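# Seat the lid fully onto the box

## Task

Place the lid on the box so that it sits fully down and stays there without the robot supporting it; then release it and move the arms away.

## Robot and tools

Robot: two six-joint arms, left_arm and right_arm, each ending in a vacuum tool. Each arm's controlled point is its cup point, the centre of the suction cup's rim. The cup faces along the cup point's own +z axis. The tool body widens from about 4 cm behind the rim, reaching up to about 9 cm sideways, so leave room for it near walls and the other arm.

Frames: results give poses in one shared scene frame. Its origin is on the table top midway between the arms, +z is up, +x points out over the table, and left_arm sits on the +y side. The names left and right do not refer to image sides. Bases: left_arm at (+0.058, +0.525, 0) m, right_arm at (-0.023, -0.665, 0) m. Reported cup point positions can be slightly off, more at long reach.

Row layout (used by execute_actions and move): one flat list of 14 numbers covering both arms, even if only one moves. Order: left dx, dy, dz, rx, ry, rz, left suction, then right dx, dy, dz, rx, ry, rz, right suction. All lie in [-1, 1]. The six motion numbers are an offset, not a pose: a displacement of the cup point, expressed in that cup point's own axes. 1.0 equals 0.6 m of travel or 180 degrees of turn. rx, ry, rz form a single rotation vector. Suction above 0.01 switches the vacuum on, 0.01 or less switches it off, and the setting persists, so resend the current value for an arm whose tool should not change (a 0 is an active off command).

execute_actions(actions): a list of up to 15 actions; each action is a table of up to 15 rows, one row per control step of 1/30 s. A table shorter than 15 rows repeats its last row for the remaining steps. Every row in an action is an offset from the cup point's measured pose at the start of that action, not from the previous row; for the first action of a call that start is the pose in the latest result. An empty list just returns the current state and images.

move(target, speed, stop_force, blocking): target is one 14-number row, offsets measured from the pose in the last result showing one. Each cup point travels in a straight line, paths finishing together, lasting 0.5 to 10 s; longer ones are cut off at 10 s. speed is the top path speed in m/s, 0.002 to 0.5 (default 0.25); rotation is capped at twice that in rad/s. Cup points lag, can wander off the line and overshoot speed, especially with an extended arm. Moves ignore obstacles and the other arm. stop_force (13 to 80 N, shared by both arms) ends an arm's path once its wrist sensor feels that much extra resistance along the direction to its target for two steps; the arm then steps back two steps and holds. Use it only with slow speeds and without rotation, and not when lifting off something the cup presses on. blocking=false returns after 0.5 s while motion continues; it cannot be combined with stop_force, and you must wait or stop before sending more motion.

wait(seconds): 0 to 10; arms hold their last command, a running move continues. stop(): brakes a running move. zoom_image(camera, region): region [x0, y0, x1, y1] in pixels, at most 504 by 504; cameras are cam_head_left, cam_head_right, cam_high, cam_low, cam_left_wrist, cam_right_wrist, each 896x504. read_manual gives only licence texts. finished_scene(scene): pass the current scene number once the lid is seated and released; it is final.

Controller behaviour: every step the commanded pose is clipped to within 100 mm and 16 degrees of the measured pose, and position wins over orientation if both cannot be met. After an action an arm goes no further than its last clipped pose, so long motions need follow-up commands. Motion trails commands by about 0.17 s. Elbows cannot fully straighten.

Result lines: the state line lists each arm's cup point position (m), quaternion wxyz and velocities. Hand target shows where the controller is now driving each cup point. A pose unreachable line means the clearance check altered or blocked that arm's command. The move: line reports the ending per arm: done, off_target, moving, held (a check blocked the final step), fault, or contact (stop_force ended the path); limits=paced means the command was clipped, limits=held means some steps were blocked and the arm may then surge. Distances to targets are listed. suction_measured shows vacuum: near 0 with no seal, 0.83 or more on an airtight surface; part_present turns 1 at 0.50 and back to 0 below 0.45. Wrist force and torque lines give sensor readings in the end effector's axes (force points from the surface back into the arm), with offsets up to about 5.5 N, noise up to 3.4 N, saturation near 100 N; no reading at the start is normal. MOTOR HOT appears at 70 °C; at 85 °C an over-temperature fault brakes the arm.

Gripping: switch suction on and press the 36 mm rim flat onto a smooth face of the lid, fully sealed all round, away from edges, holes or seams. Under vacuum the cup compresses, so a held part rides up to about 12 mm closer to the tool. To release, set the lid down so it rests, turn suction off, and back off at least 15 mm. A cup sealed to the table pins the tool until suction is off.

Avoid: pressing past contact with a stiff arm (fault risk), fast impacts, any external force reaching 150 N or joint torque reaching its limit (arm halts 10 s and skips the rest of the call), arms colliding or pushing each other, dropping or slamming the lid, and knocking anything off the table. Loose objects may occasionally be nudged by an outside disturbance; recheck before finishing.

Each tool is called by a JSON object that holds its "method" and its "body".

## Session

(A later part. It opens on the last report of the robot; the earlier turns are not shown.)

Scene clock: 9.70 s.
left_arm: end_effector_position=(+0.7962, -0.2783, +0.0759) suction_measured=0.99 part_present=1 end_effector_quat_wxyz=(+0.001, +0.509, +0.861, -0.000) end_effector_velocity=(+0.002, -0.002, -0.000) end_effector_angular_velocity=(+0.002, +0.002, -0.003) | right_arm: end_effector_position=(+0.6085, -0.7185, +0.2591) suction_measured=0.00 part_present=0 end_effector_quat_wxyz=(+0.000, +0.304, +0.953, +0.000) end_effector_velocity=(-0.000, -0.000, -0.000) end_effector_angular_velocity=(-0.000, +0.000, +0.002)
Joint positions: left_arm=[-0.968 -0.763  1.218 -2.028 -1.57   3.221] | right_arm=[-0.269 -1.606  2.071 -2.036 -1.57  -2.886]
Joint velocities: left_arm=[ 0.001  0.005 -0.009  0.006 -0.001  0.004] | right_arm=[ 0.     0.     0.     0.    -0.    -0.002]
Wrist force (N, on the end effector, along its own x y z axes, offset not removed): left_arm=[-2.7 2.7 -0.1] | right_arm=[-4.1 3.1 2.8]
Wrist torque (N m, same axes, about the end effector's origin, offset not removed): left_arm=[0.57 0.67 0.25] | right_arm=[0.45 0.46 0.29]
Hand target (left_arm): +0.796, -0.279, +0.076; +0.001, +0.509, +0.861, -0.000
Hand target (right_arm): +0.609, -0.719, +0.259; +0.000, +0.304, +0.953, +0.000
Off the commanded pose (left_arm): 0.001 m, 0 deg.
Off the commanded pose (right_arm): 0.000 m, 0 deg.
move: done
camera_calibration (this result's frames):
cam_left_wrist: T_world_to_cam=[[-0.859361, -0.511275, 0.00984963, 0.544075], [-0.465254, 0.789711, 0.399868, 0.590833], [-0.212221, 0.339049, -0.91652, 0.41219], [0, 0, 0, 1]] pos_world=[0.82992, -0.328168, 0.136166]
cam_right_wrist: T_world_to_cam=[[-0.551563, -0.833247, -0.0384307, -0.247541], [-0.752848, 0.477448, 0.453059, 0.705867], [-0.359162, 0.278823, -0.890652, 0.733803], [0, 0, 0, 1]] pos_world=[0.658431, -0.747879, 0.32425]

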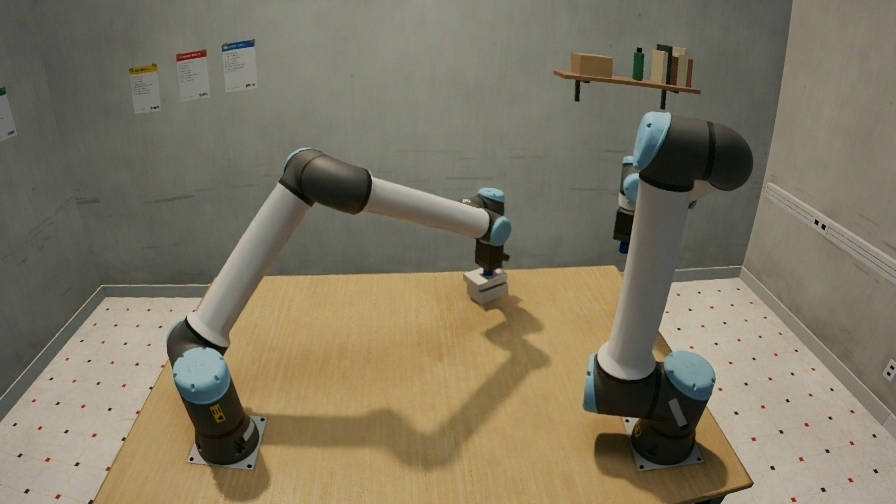

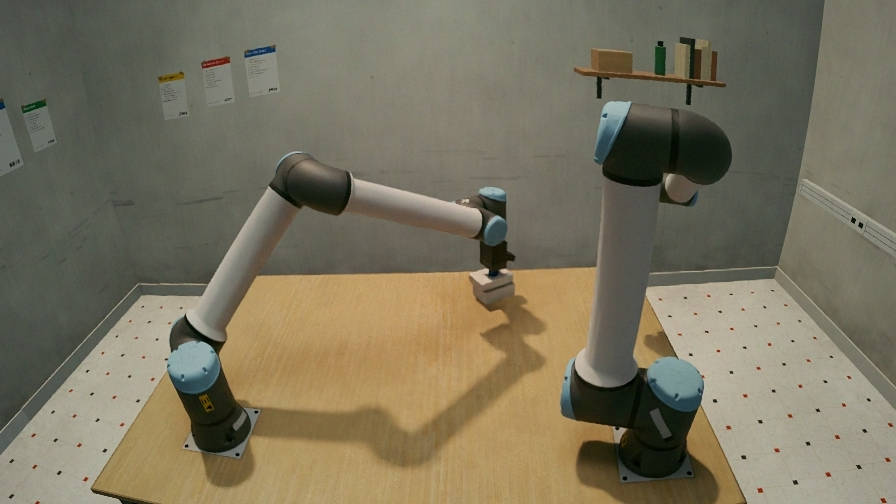

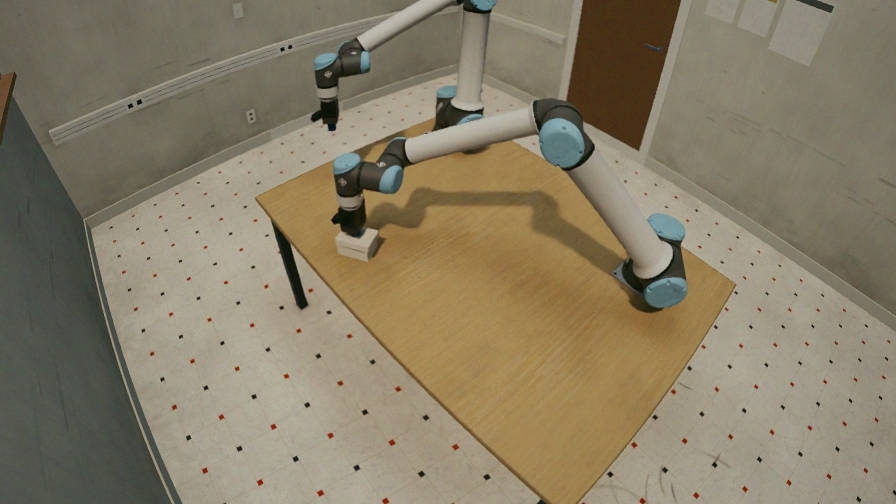

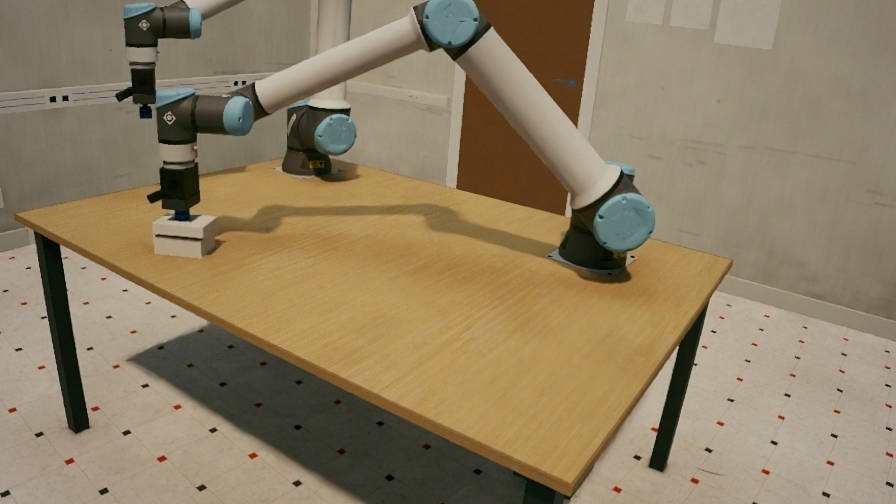

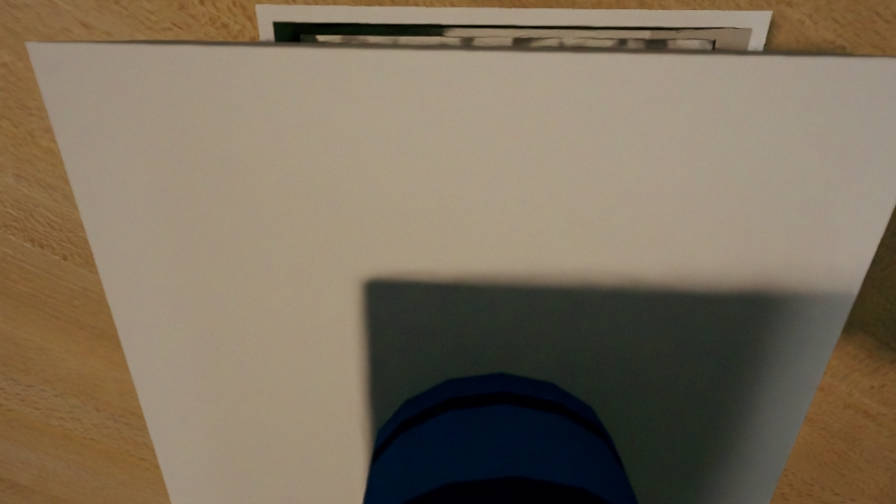

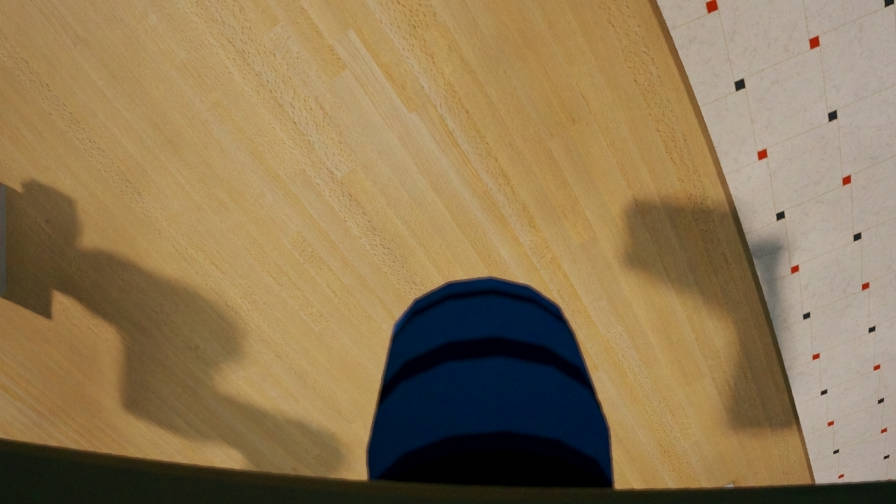

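{"method": "move", "body": {"target": [-0.005,-0.0108,0.005,0,0,0,1,0,0,0,0,0,0,0], "speed": 0.05}}

{"method": "zoom_image", "body": {"camera": "cam_left_wrist", "region": [0,0,450,100]}}

{"method": "zoom_image", "body": {"camera": "cam_left_wrist", "region": [446,0,896,100]}}

Scene clock: 10.87 s.
left_arm: end_effector_position=(+0.7921, -0.2839, +0.0730) suction_measured=0.99 part_present=1 end_effector_quat_wxyz=(+0.001, +0.509, +0.861, -0.000) end_effector_velocity=(-0.002, -0.002, -0.001) end_effector_angular_velocity=(+0.000, +0.000, -0.000) | right_arm: end_effector_position=(+0.6085, -0.7186, +0.2591) suction_measured=0.00 part_present=0 end_effector_quat_wxyz=(+0.000, +0.304, +0.953, +0.000) end_effector_velocity=(-0.000, +0.000, +0.000) end_effector_angular_velocity=(-0.000, -0.000, -0.001)
Joint positions: left_arm=[-0.974 -0.759  1.215 -2.03  -1.57   3.215] | right_arm=[-0.27  -1.606  2.071 -2.036 -1.57  -2.886]
Joint velocities: left_arm=[-0.003  0.001 -0.    -0.001  0.    -0.002] | right_arm=[ 0.    -0.    -0.    -0.     0.     0.001]
Wrist force (N, on the end effector, along its own x y z axes, offset not removed): left_arm=[-2.8 4.3 2.1] | right_arm=[-2.3 1.4 2.8]
Wrist torque (N m, same axes, about the end effector's origin, offset not removed): left_arm=[0.47 0.66 0.18] | right_arm=[0.22 0.30 0.28]
Hand target (left_arm): +0.792, -0.284, +0.073; +0.001, +0.509, +0.861, -0.000
Hand target (right_arm): +0.609, -0.719, +0.259; +0.000, +0.304, +0.953, +0.000
Off the commanded pose (left_arm): 0.000 m, 0 deg.
Off the commanded pose (right_arm): 0.000 m, 0 deg.
move: done
camera_calibration (this result's frames):
cam_left_wrist: T_world_to_cam=[[-0.859373, -0.511253, 0.00991806, 0.537764], [-0.465209, 0.789735, 0.399874, 0.59444], [-0.212269, 0.339027, -0.916516, 0.410595], [0, 0, 0, 1]] pos_world=[0.825835, -0.33372, 0.133282]
cam_right_wrist: T_world_to_cam=[[-0.551563, -0.833247, -0.0384345, -0.247579], [-0.752849, 0.477446, 0.453059, 0.705865], [-0.35916, 0.278826, -0.890651, 0.733805], [0, 0, 0, 1]] pos_world=[0.658408, -0.747911, 0.32425]

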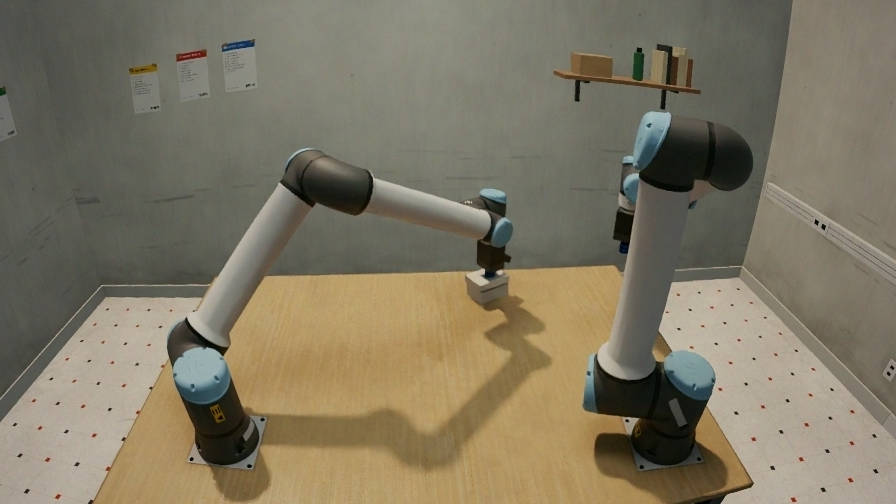

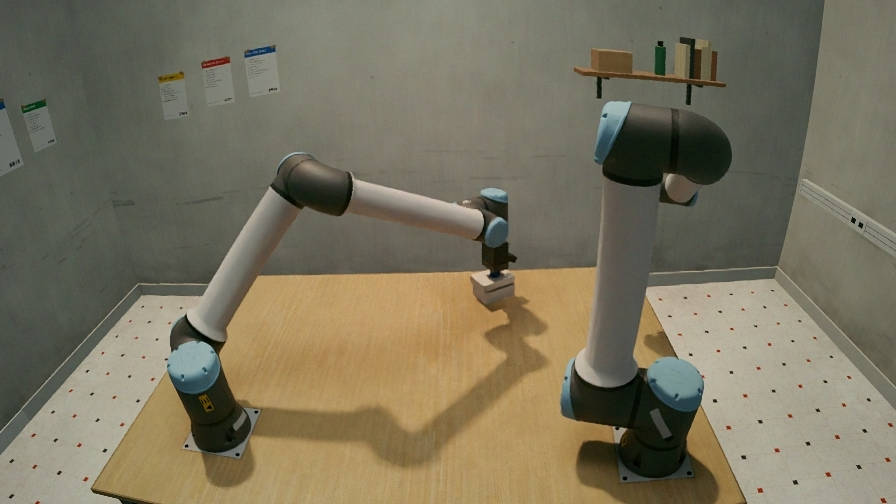

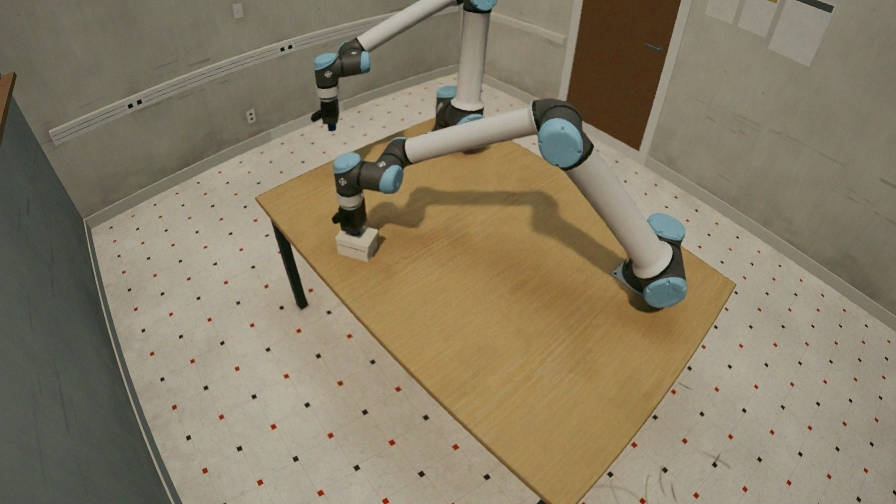

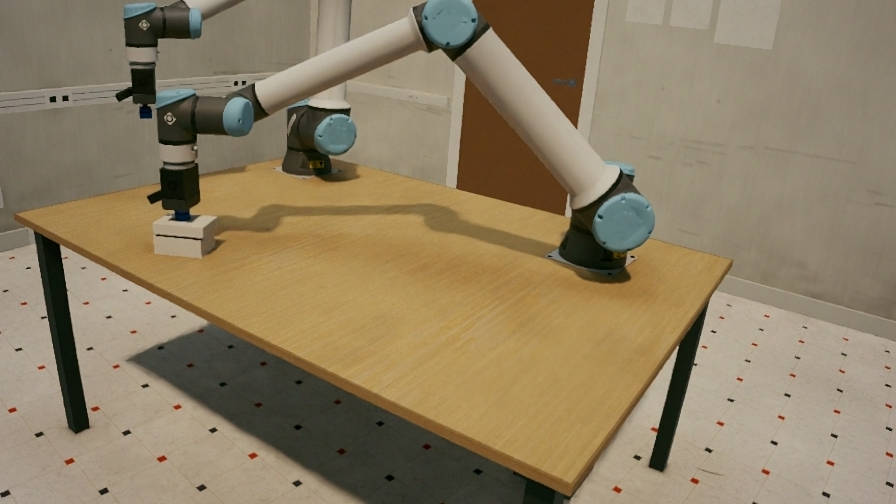

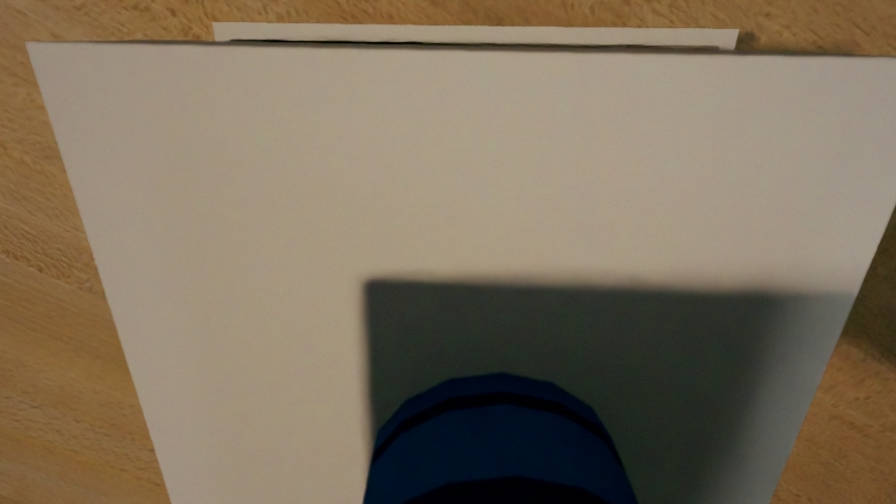

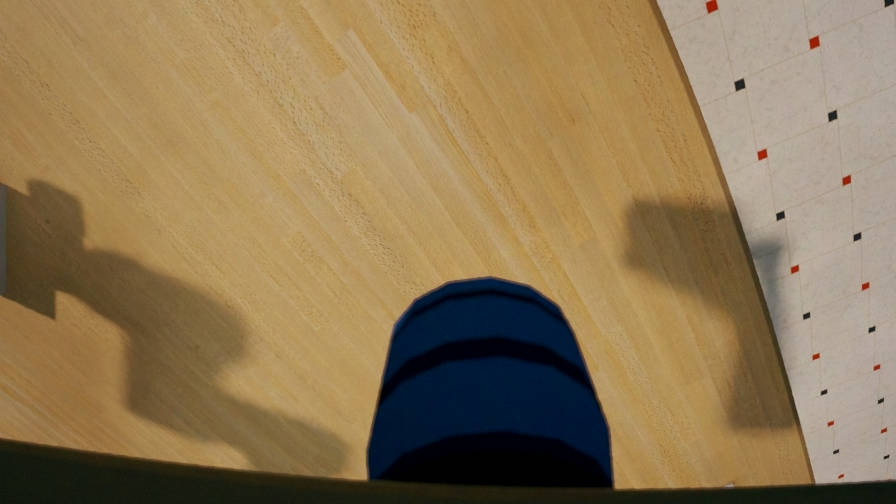

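Region (0, 0, 450, 100) of cam_left_wrist's 896x504 image, scaled by 1.120, with more detail than that image has.

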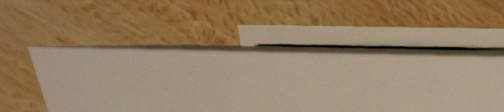

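Region (446, 0, 896, 100) of cam_left_wrist's 896x504 image, scaled by 1.120, with more detail than that image has.

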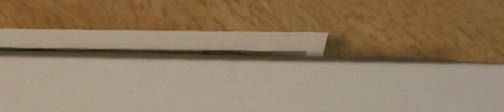

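{"method": "move", "body": {"target": [-0.0097,0,0.003,0,0,0,1,0,0,0,0,0,0,0], "speed": 0.05}}

{"method": "move", "body": {"target": [0,0,0.065,0,0,0,1,0,0,0,0,0,0,0], "speed": 0.012, "stop_force": 14}}

{"method": "zoom_image", "body": {"camera": "cam_low", "region": [140,200,230,265]}}

{"method": "zoom_image", "body": {"camera": "cam_head_right", "region": [460,255,530,310]}}

Scene clock: 11.87 s.
left_arm: end_effector_position=(+0.7948, -0.2887, +0.0713) suction_measured=0.99 part_present=1 end_effector_quat_wxyz=(+0.001, +0.509, +0.861, -0.000) end_effector_velocity=(+0.002, -0.002, -0.000) end_effector_angular_velocity=(-0.000, -0.000, +0.000) | right_arm: end_effector_position=(+0.6085, -0.7186, +0.2591) suction_measured=0.00 part_present=0 end_effector_quat_wxyz=(+0.000, +0.304, +0.953, +0.000) end_effector_velocity=(-0.000, -0.000, -0.001) end_effector_angular_velocity=(-0.000, +0.001, +0.001)
Joint positions: left_arm=[-0.975 -0.749  1.2   -2.025 -1.57   3.215] | right_arm=[-0.27  -1.606  2.071 -2.036 -1.57  -2.886]
Joint velocities: left_arm=[ 0.     0.004 -0.007  0.003  0.    -0.   ] | right_arm=[-0.001  0.001  0.    -0.    -0.    -0.002]
Wrist force (N, on the end effector, along its own x y z axes, offset not removed): left_arm=[0.4 1.3 -1.6] | right_arm=[-4.2 2.2 2.3]
Wrist torque (N m, same axes, about the end effector's origin, offset not removed): left_arm=[0.00 0.02 0.14] | right_arm=[0.32 0.47 0.25]
Hand target (left_arm): +0.795, -0.289, +0.071; +0.001, +0.509, +0.861, -0.000
Hand target (right_arm): +0.609, -0.719, +0.259; +0.000, +0.304, +0.953, +0.000
Off the commanded pose (left_arm): 0.000 m, 0 deg.
Off the commanded pose (right_arm): 0.000 m, 0 deg.
move: done
camera_calibration (this result's frames):
cam_left_wrist: T_world_to_cam=[[-0.859373, -0.511253, 0.00991845, 0.537574], [-0.465213, 0.789742, 0.399855, 0.600194], [-0.21226, 0.33901, -0.916525, 0.411224], [0, 0, 0, 1]] pos_world=[0.828481, -0.338571, 0.131575]
cam_right_wrist: T_world_to_cam=[[-0.551563, -0.833247, -0.0384344, -0.247578], [-0.752849, 0.477447, 0.453059, 0.705865], [-0.35916, 0.278826, -0.890651, 0.733805], [0, 0, 0, 1]] pos_world=[0.658408, -0.747911, 0.32425]

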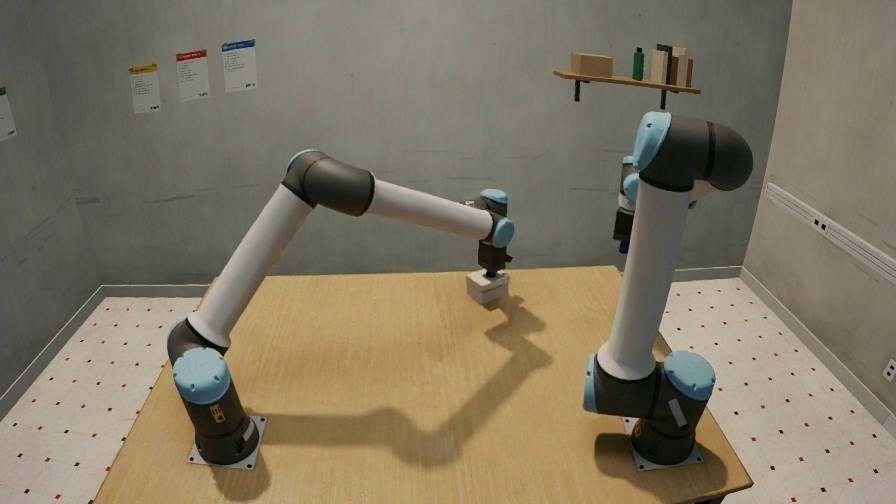

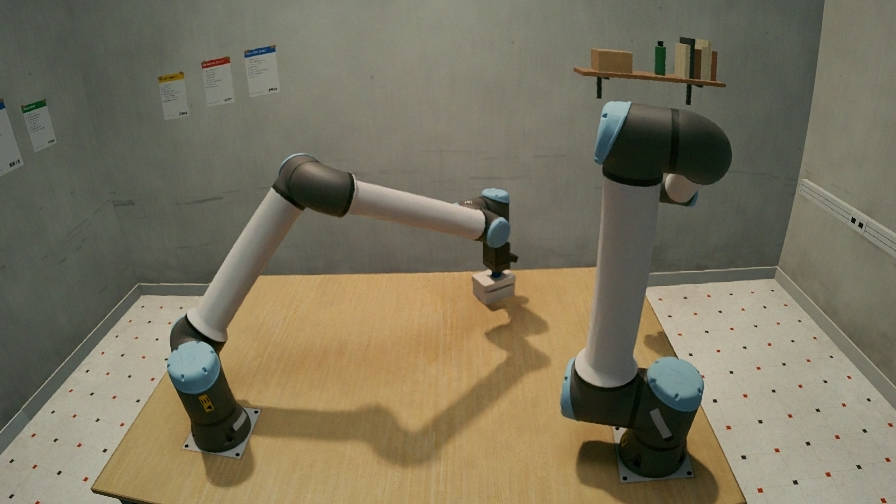

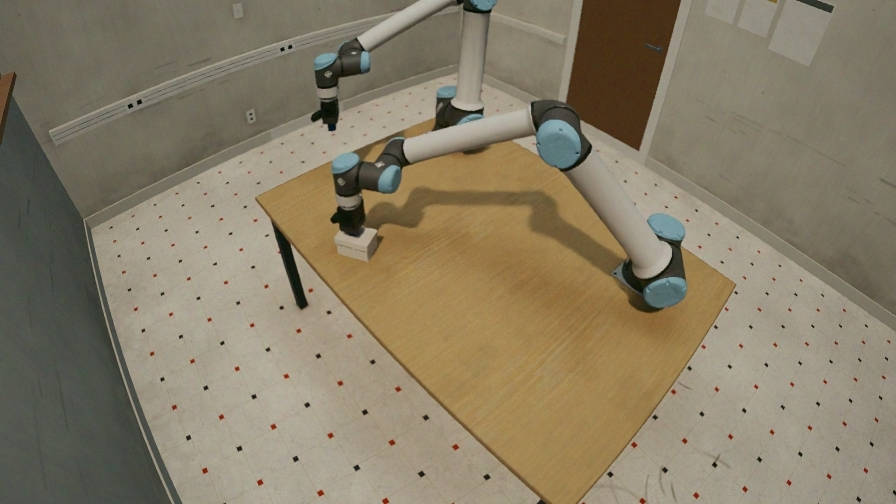

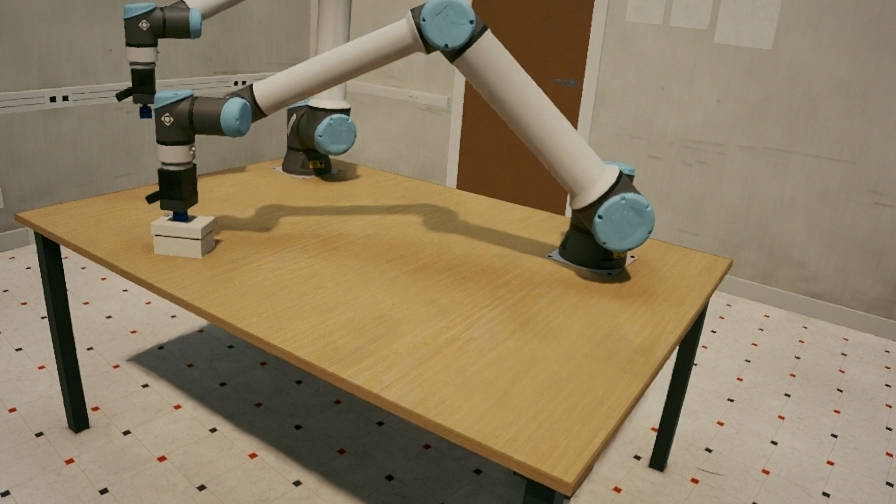

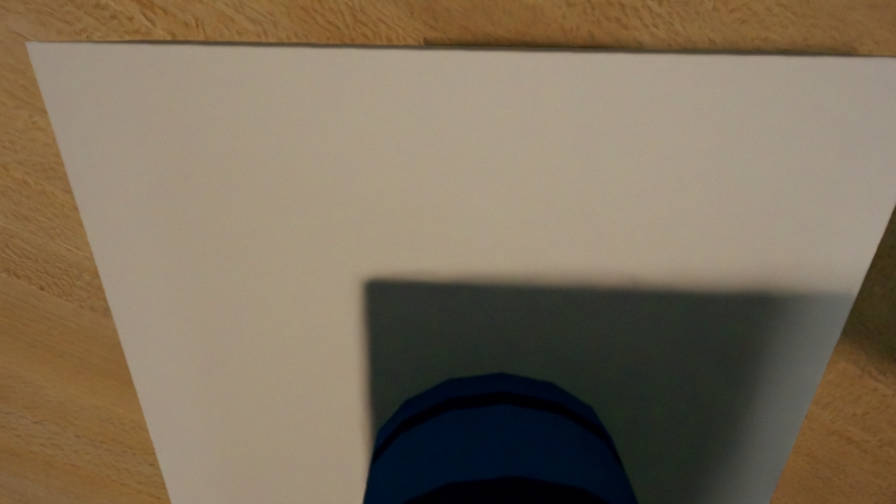

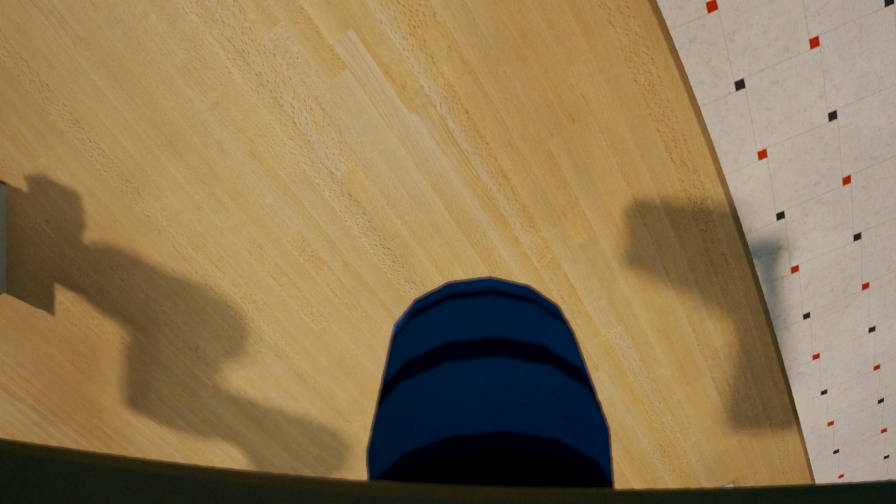

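Scene clock: 14.87 s.
left_arm: end_effector_position=(+0.7949, -0.2888, +0.0401) suction_measured=0.99 part_present=1 end_effector_quat_wxyz=(+0.001, +0.509, +0.861, -0.001) end_effector_velocity=(-0.001, +0.001, +0.001) end_effector_angular_velocity=(+0.003, +0.002, -0.000) | right_arm: end_effector_position=(+0.6085, -0.7186, +0.2591) suction_measured=0.00 part_present=0 end_effector_quat_wxyz=(+0.000, +0.304, +0.953, +0.000) end_effector_velocity=(+0.000, +0.000, +0.000) end_effector_angular_velocity=(+0.001, -0.001, +0.002)
Joint positions: left_arm=[-0.975 -0.724  1.215 -2.065 -1.57   3.215] | right_arm=[-0.27  -1.606  2.071 -2.036 -1.57  -2.886]
Joint velocities: left_arm=[-0.    -0.002 -0.     0.006 -0.    -0.   ] | right_arm=[ 0.    -0.001 -0.     0.     0.001 -0.001]
Wrist force (N, on the end effector, along its own x y z axes, offset not removed): left_arm=[1.1 5.6 -36.7] | right_arm=[-1.0 2.9 2.9]
Wrist torque (N m, same axes, about the end effector's origin, offset not removed): left_arm=[0.87 0.59 0.23] | right_arm=[0.49 -0.02 0.24]
Hand target (left_arm): +0.795, -0.289, +0.041; +0.001, +0.509, +0.861, -0.000
Hand target (right_arm): +0.609, -0.719, +0.259; +0.000, +0.304, +0.953, +0.000
Off the commanded pose (left_arm): 0.008 m, 0 deg.
Off the commanded pose (right_arm): 0.000 m, 0 deg.
move: contact (left_arm)
camera_calibration (this result's frames):
cam_left_wrist: T_world_to_cam=[[-0.859375, -0.51125, 0.00990464, 0.53789], [-0.465289, 0.789859, 0.399536, 0.612908], [-0.212086, 0.338743, -0.916664, 0.382482], [0, 0, 0, 1]] pos_world=[0.828547, -0.338678, 0.100401]
cam_right_wrist: T_world_to_cam=[[-0.551563, -0.833247, -0.0384346, -0.247578], [-0.752849, 0.477446, 0.453059, 0.705865], [-0.35916, 0.278826, -0.890651, 0.733805], [0, 0, 0, 1]] pos_world=[0.658408, -0.747911, 0.32425]

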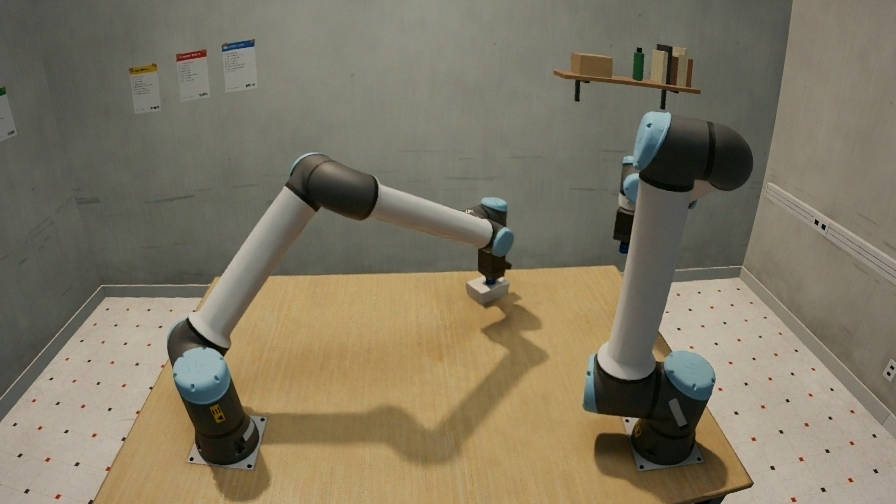

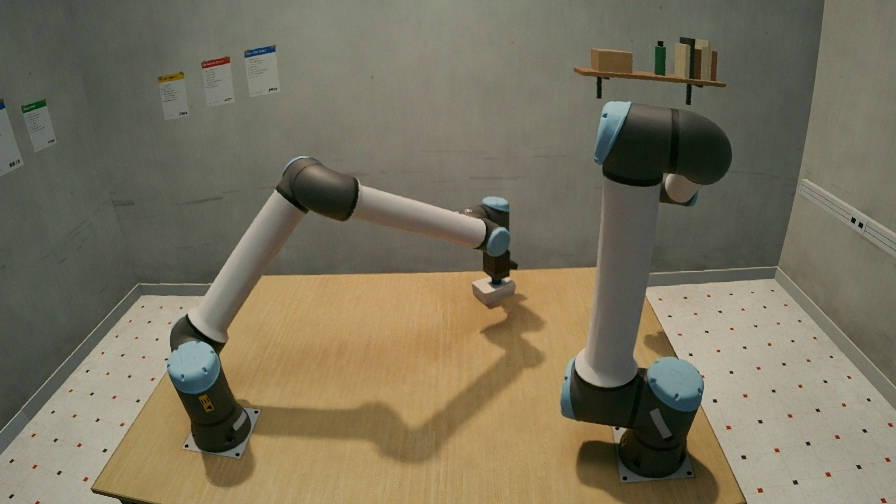

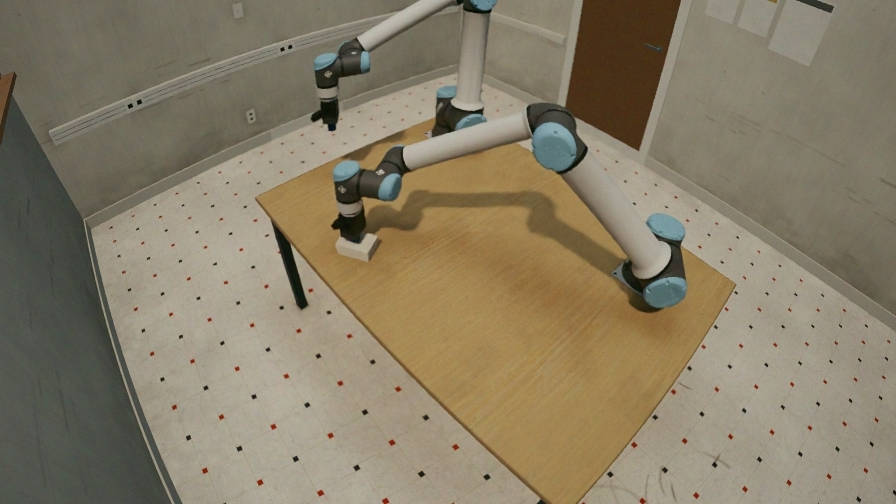

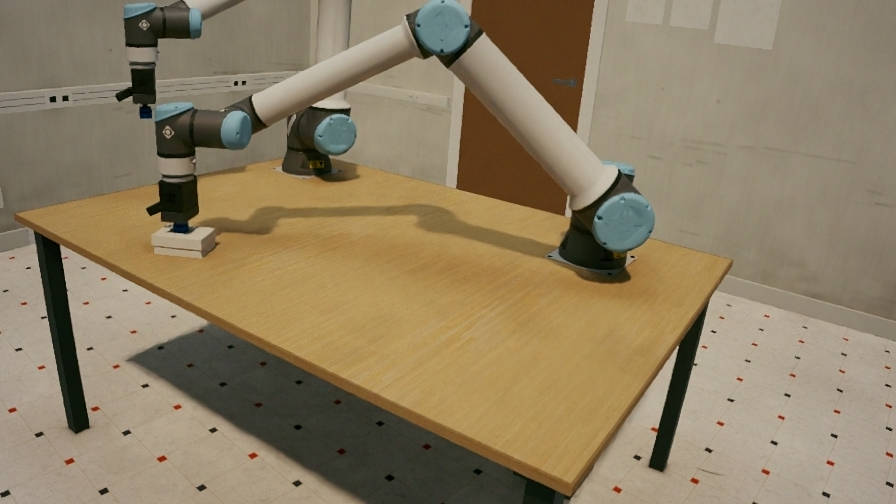

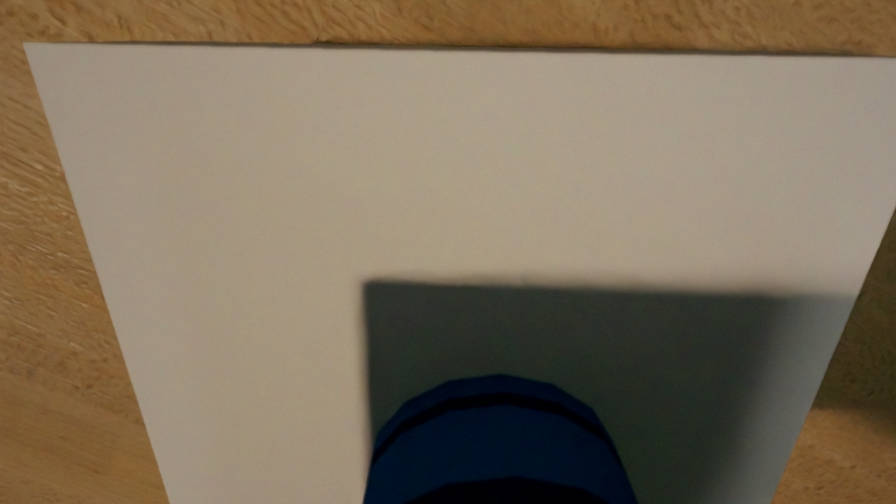

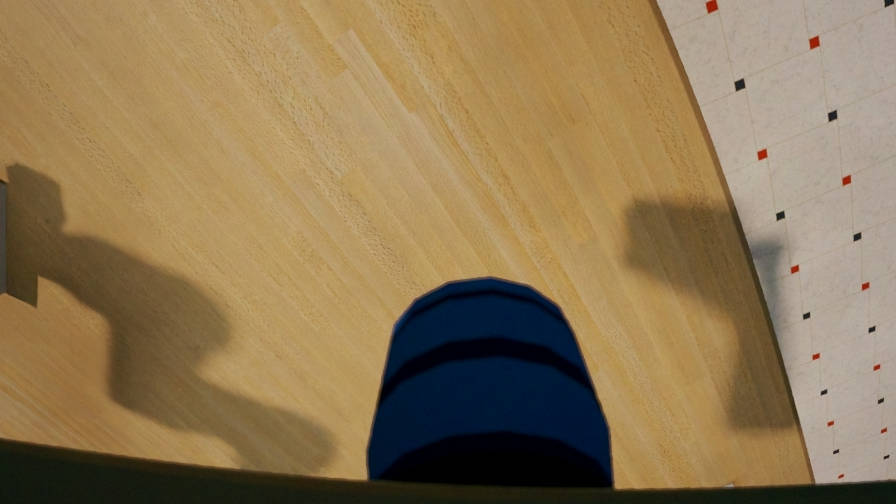

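Region (140, 200, 230, 265) of cam_low's 896x504 image, scaled by 5.600, with more detail than that image has.

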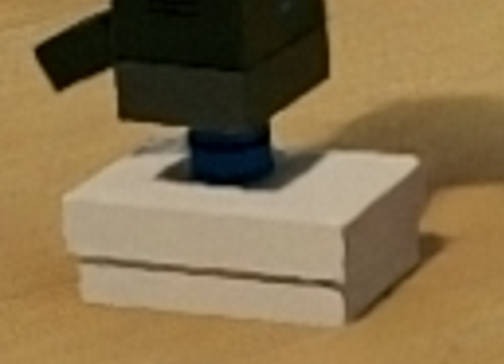

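Region (460, 255, 530, 310) of cam_head_right's 896x504 image, scaled by 7.200, with more detail than that image has; it fills the top 396 rows of this view, and the rest is white.

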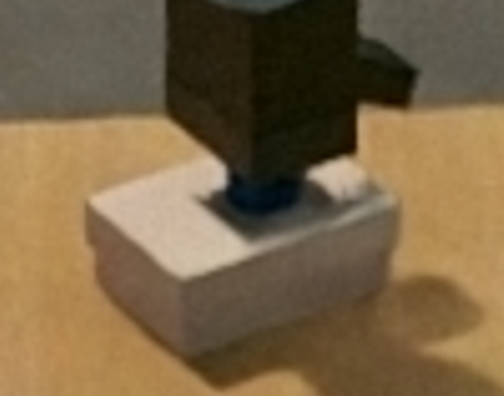

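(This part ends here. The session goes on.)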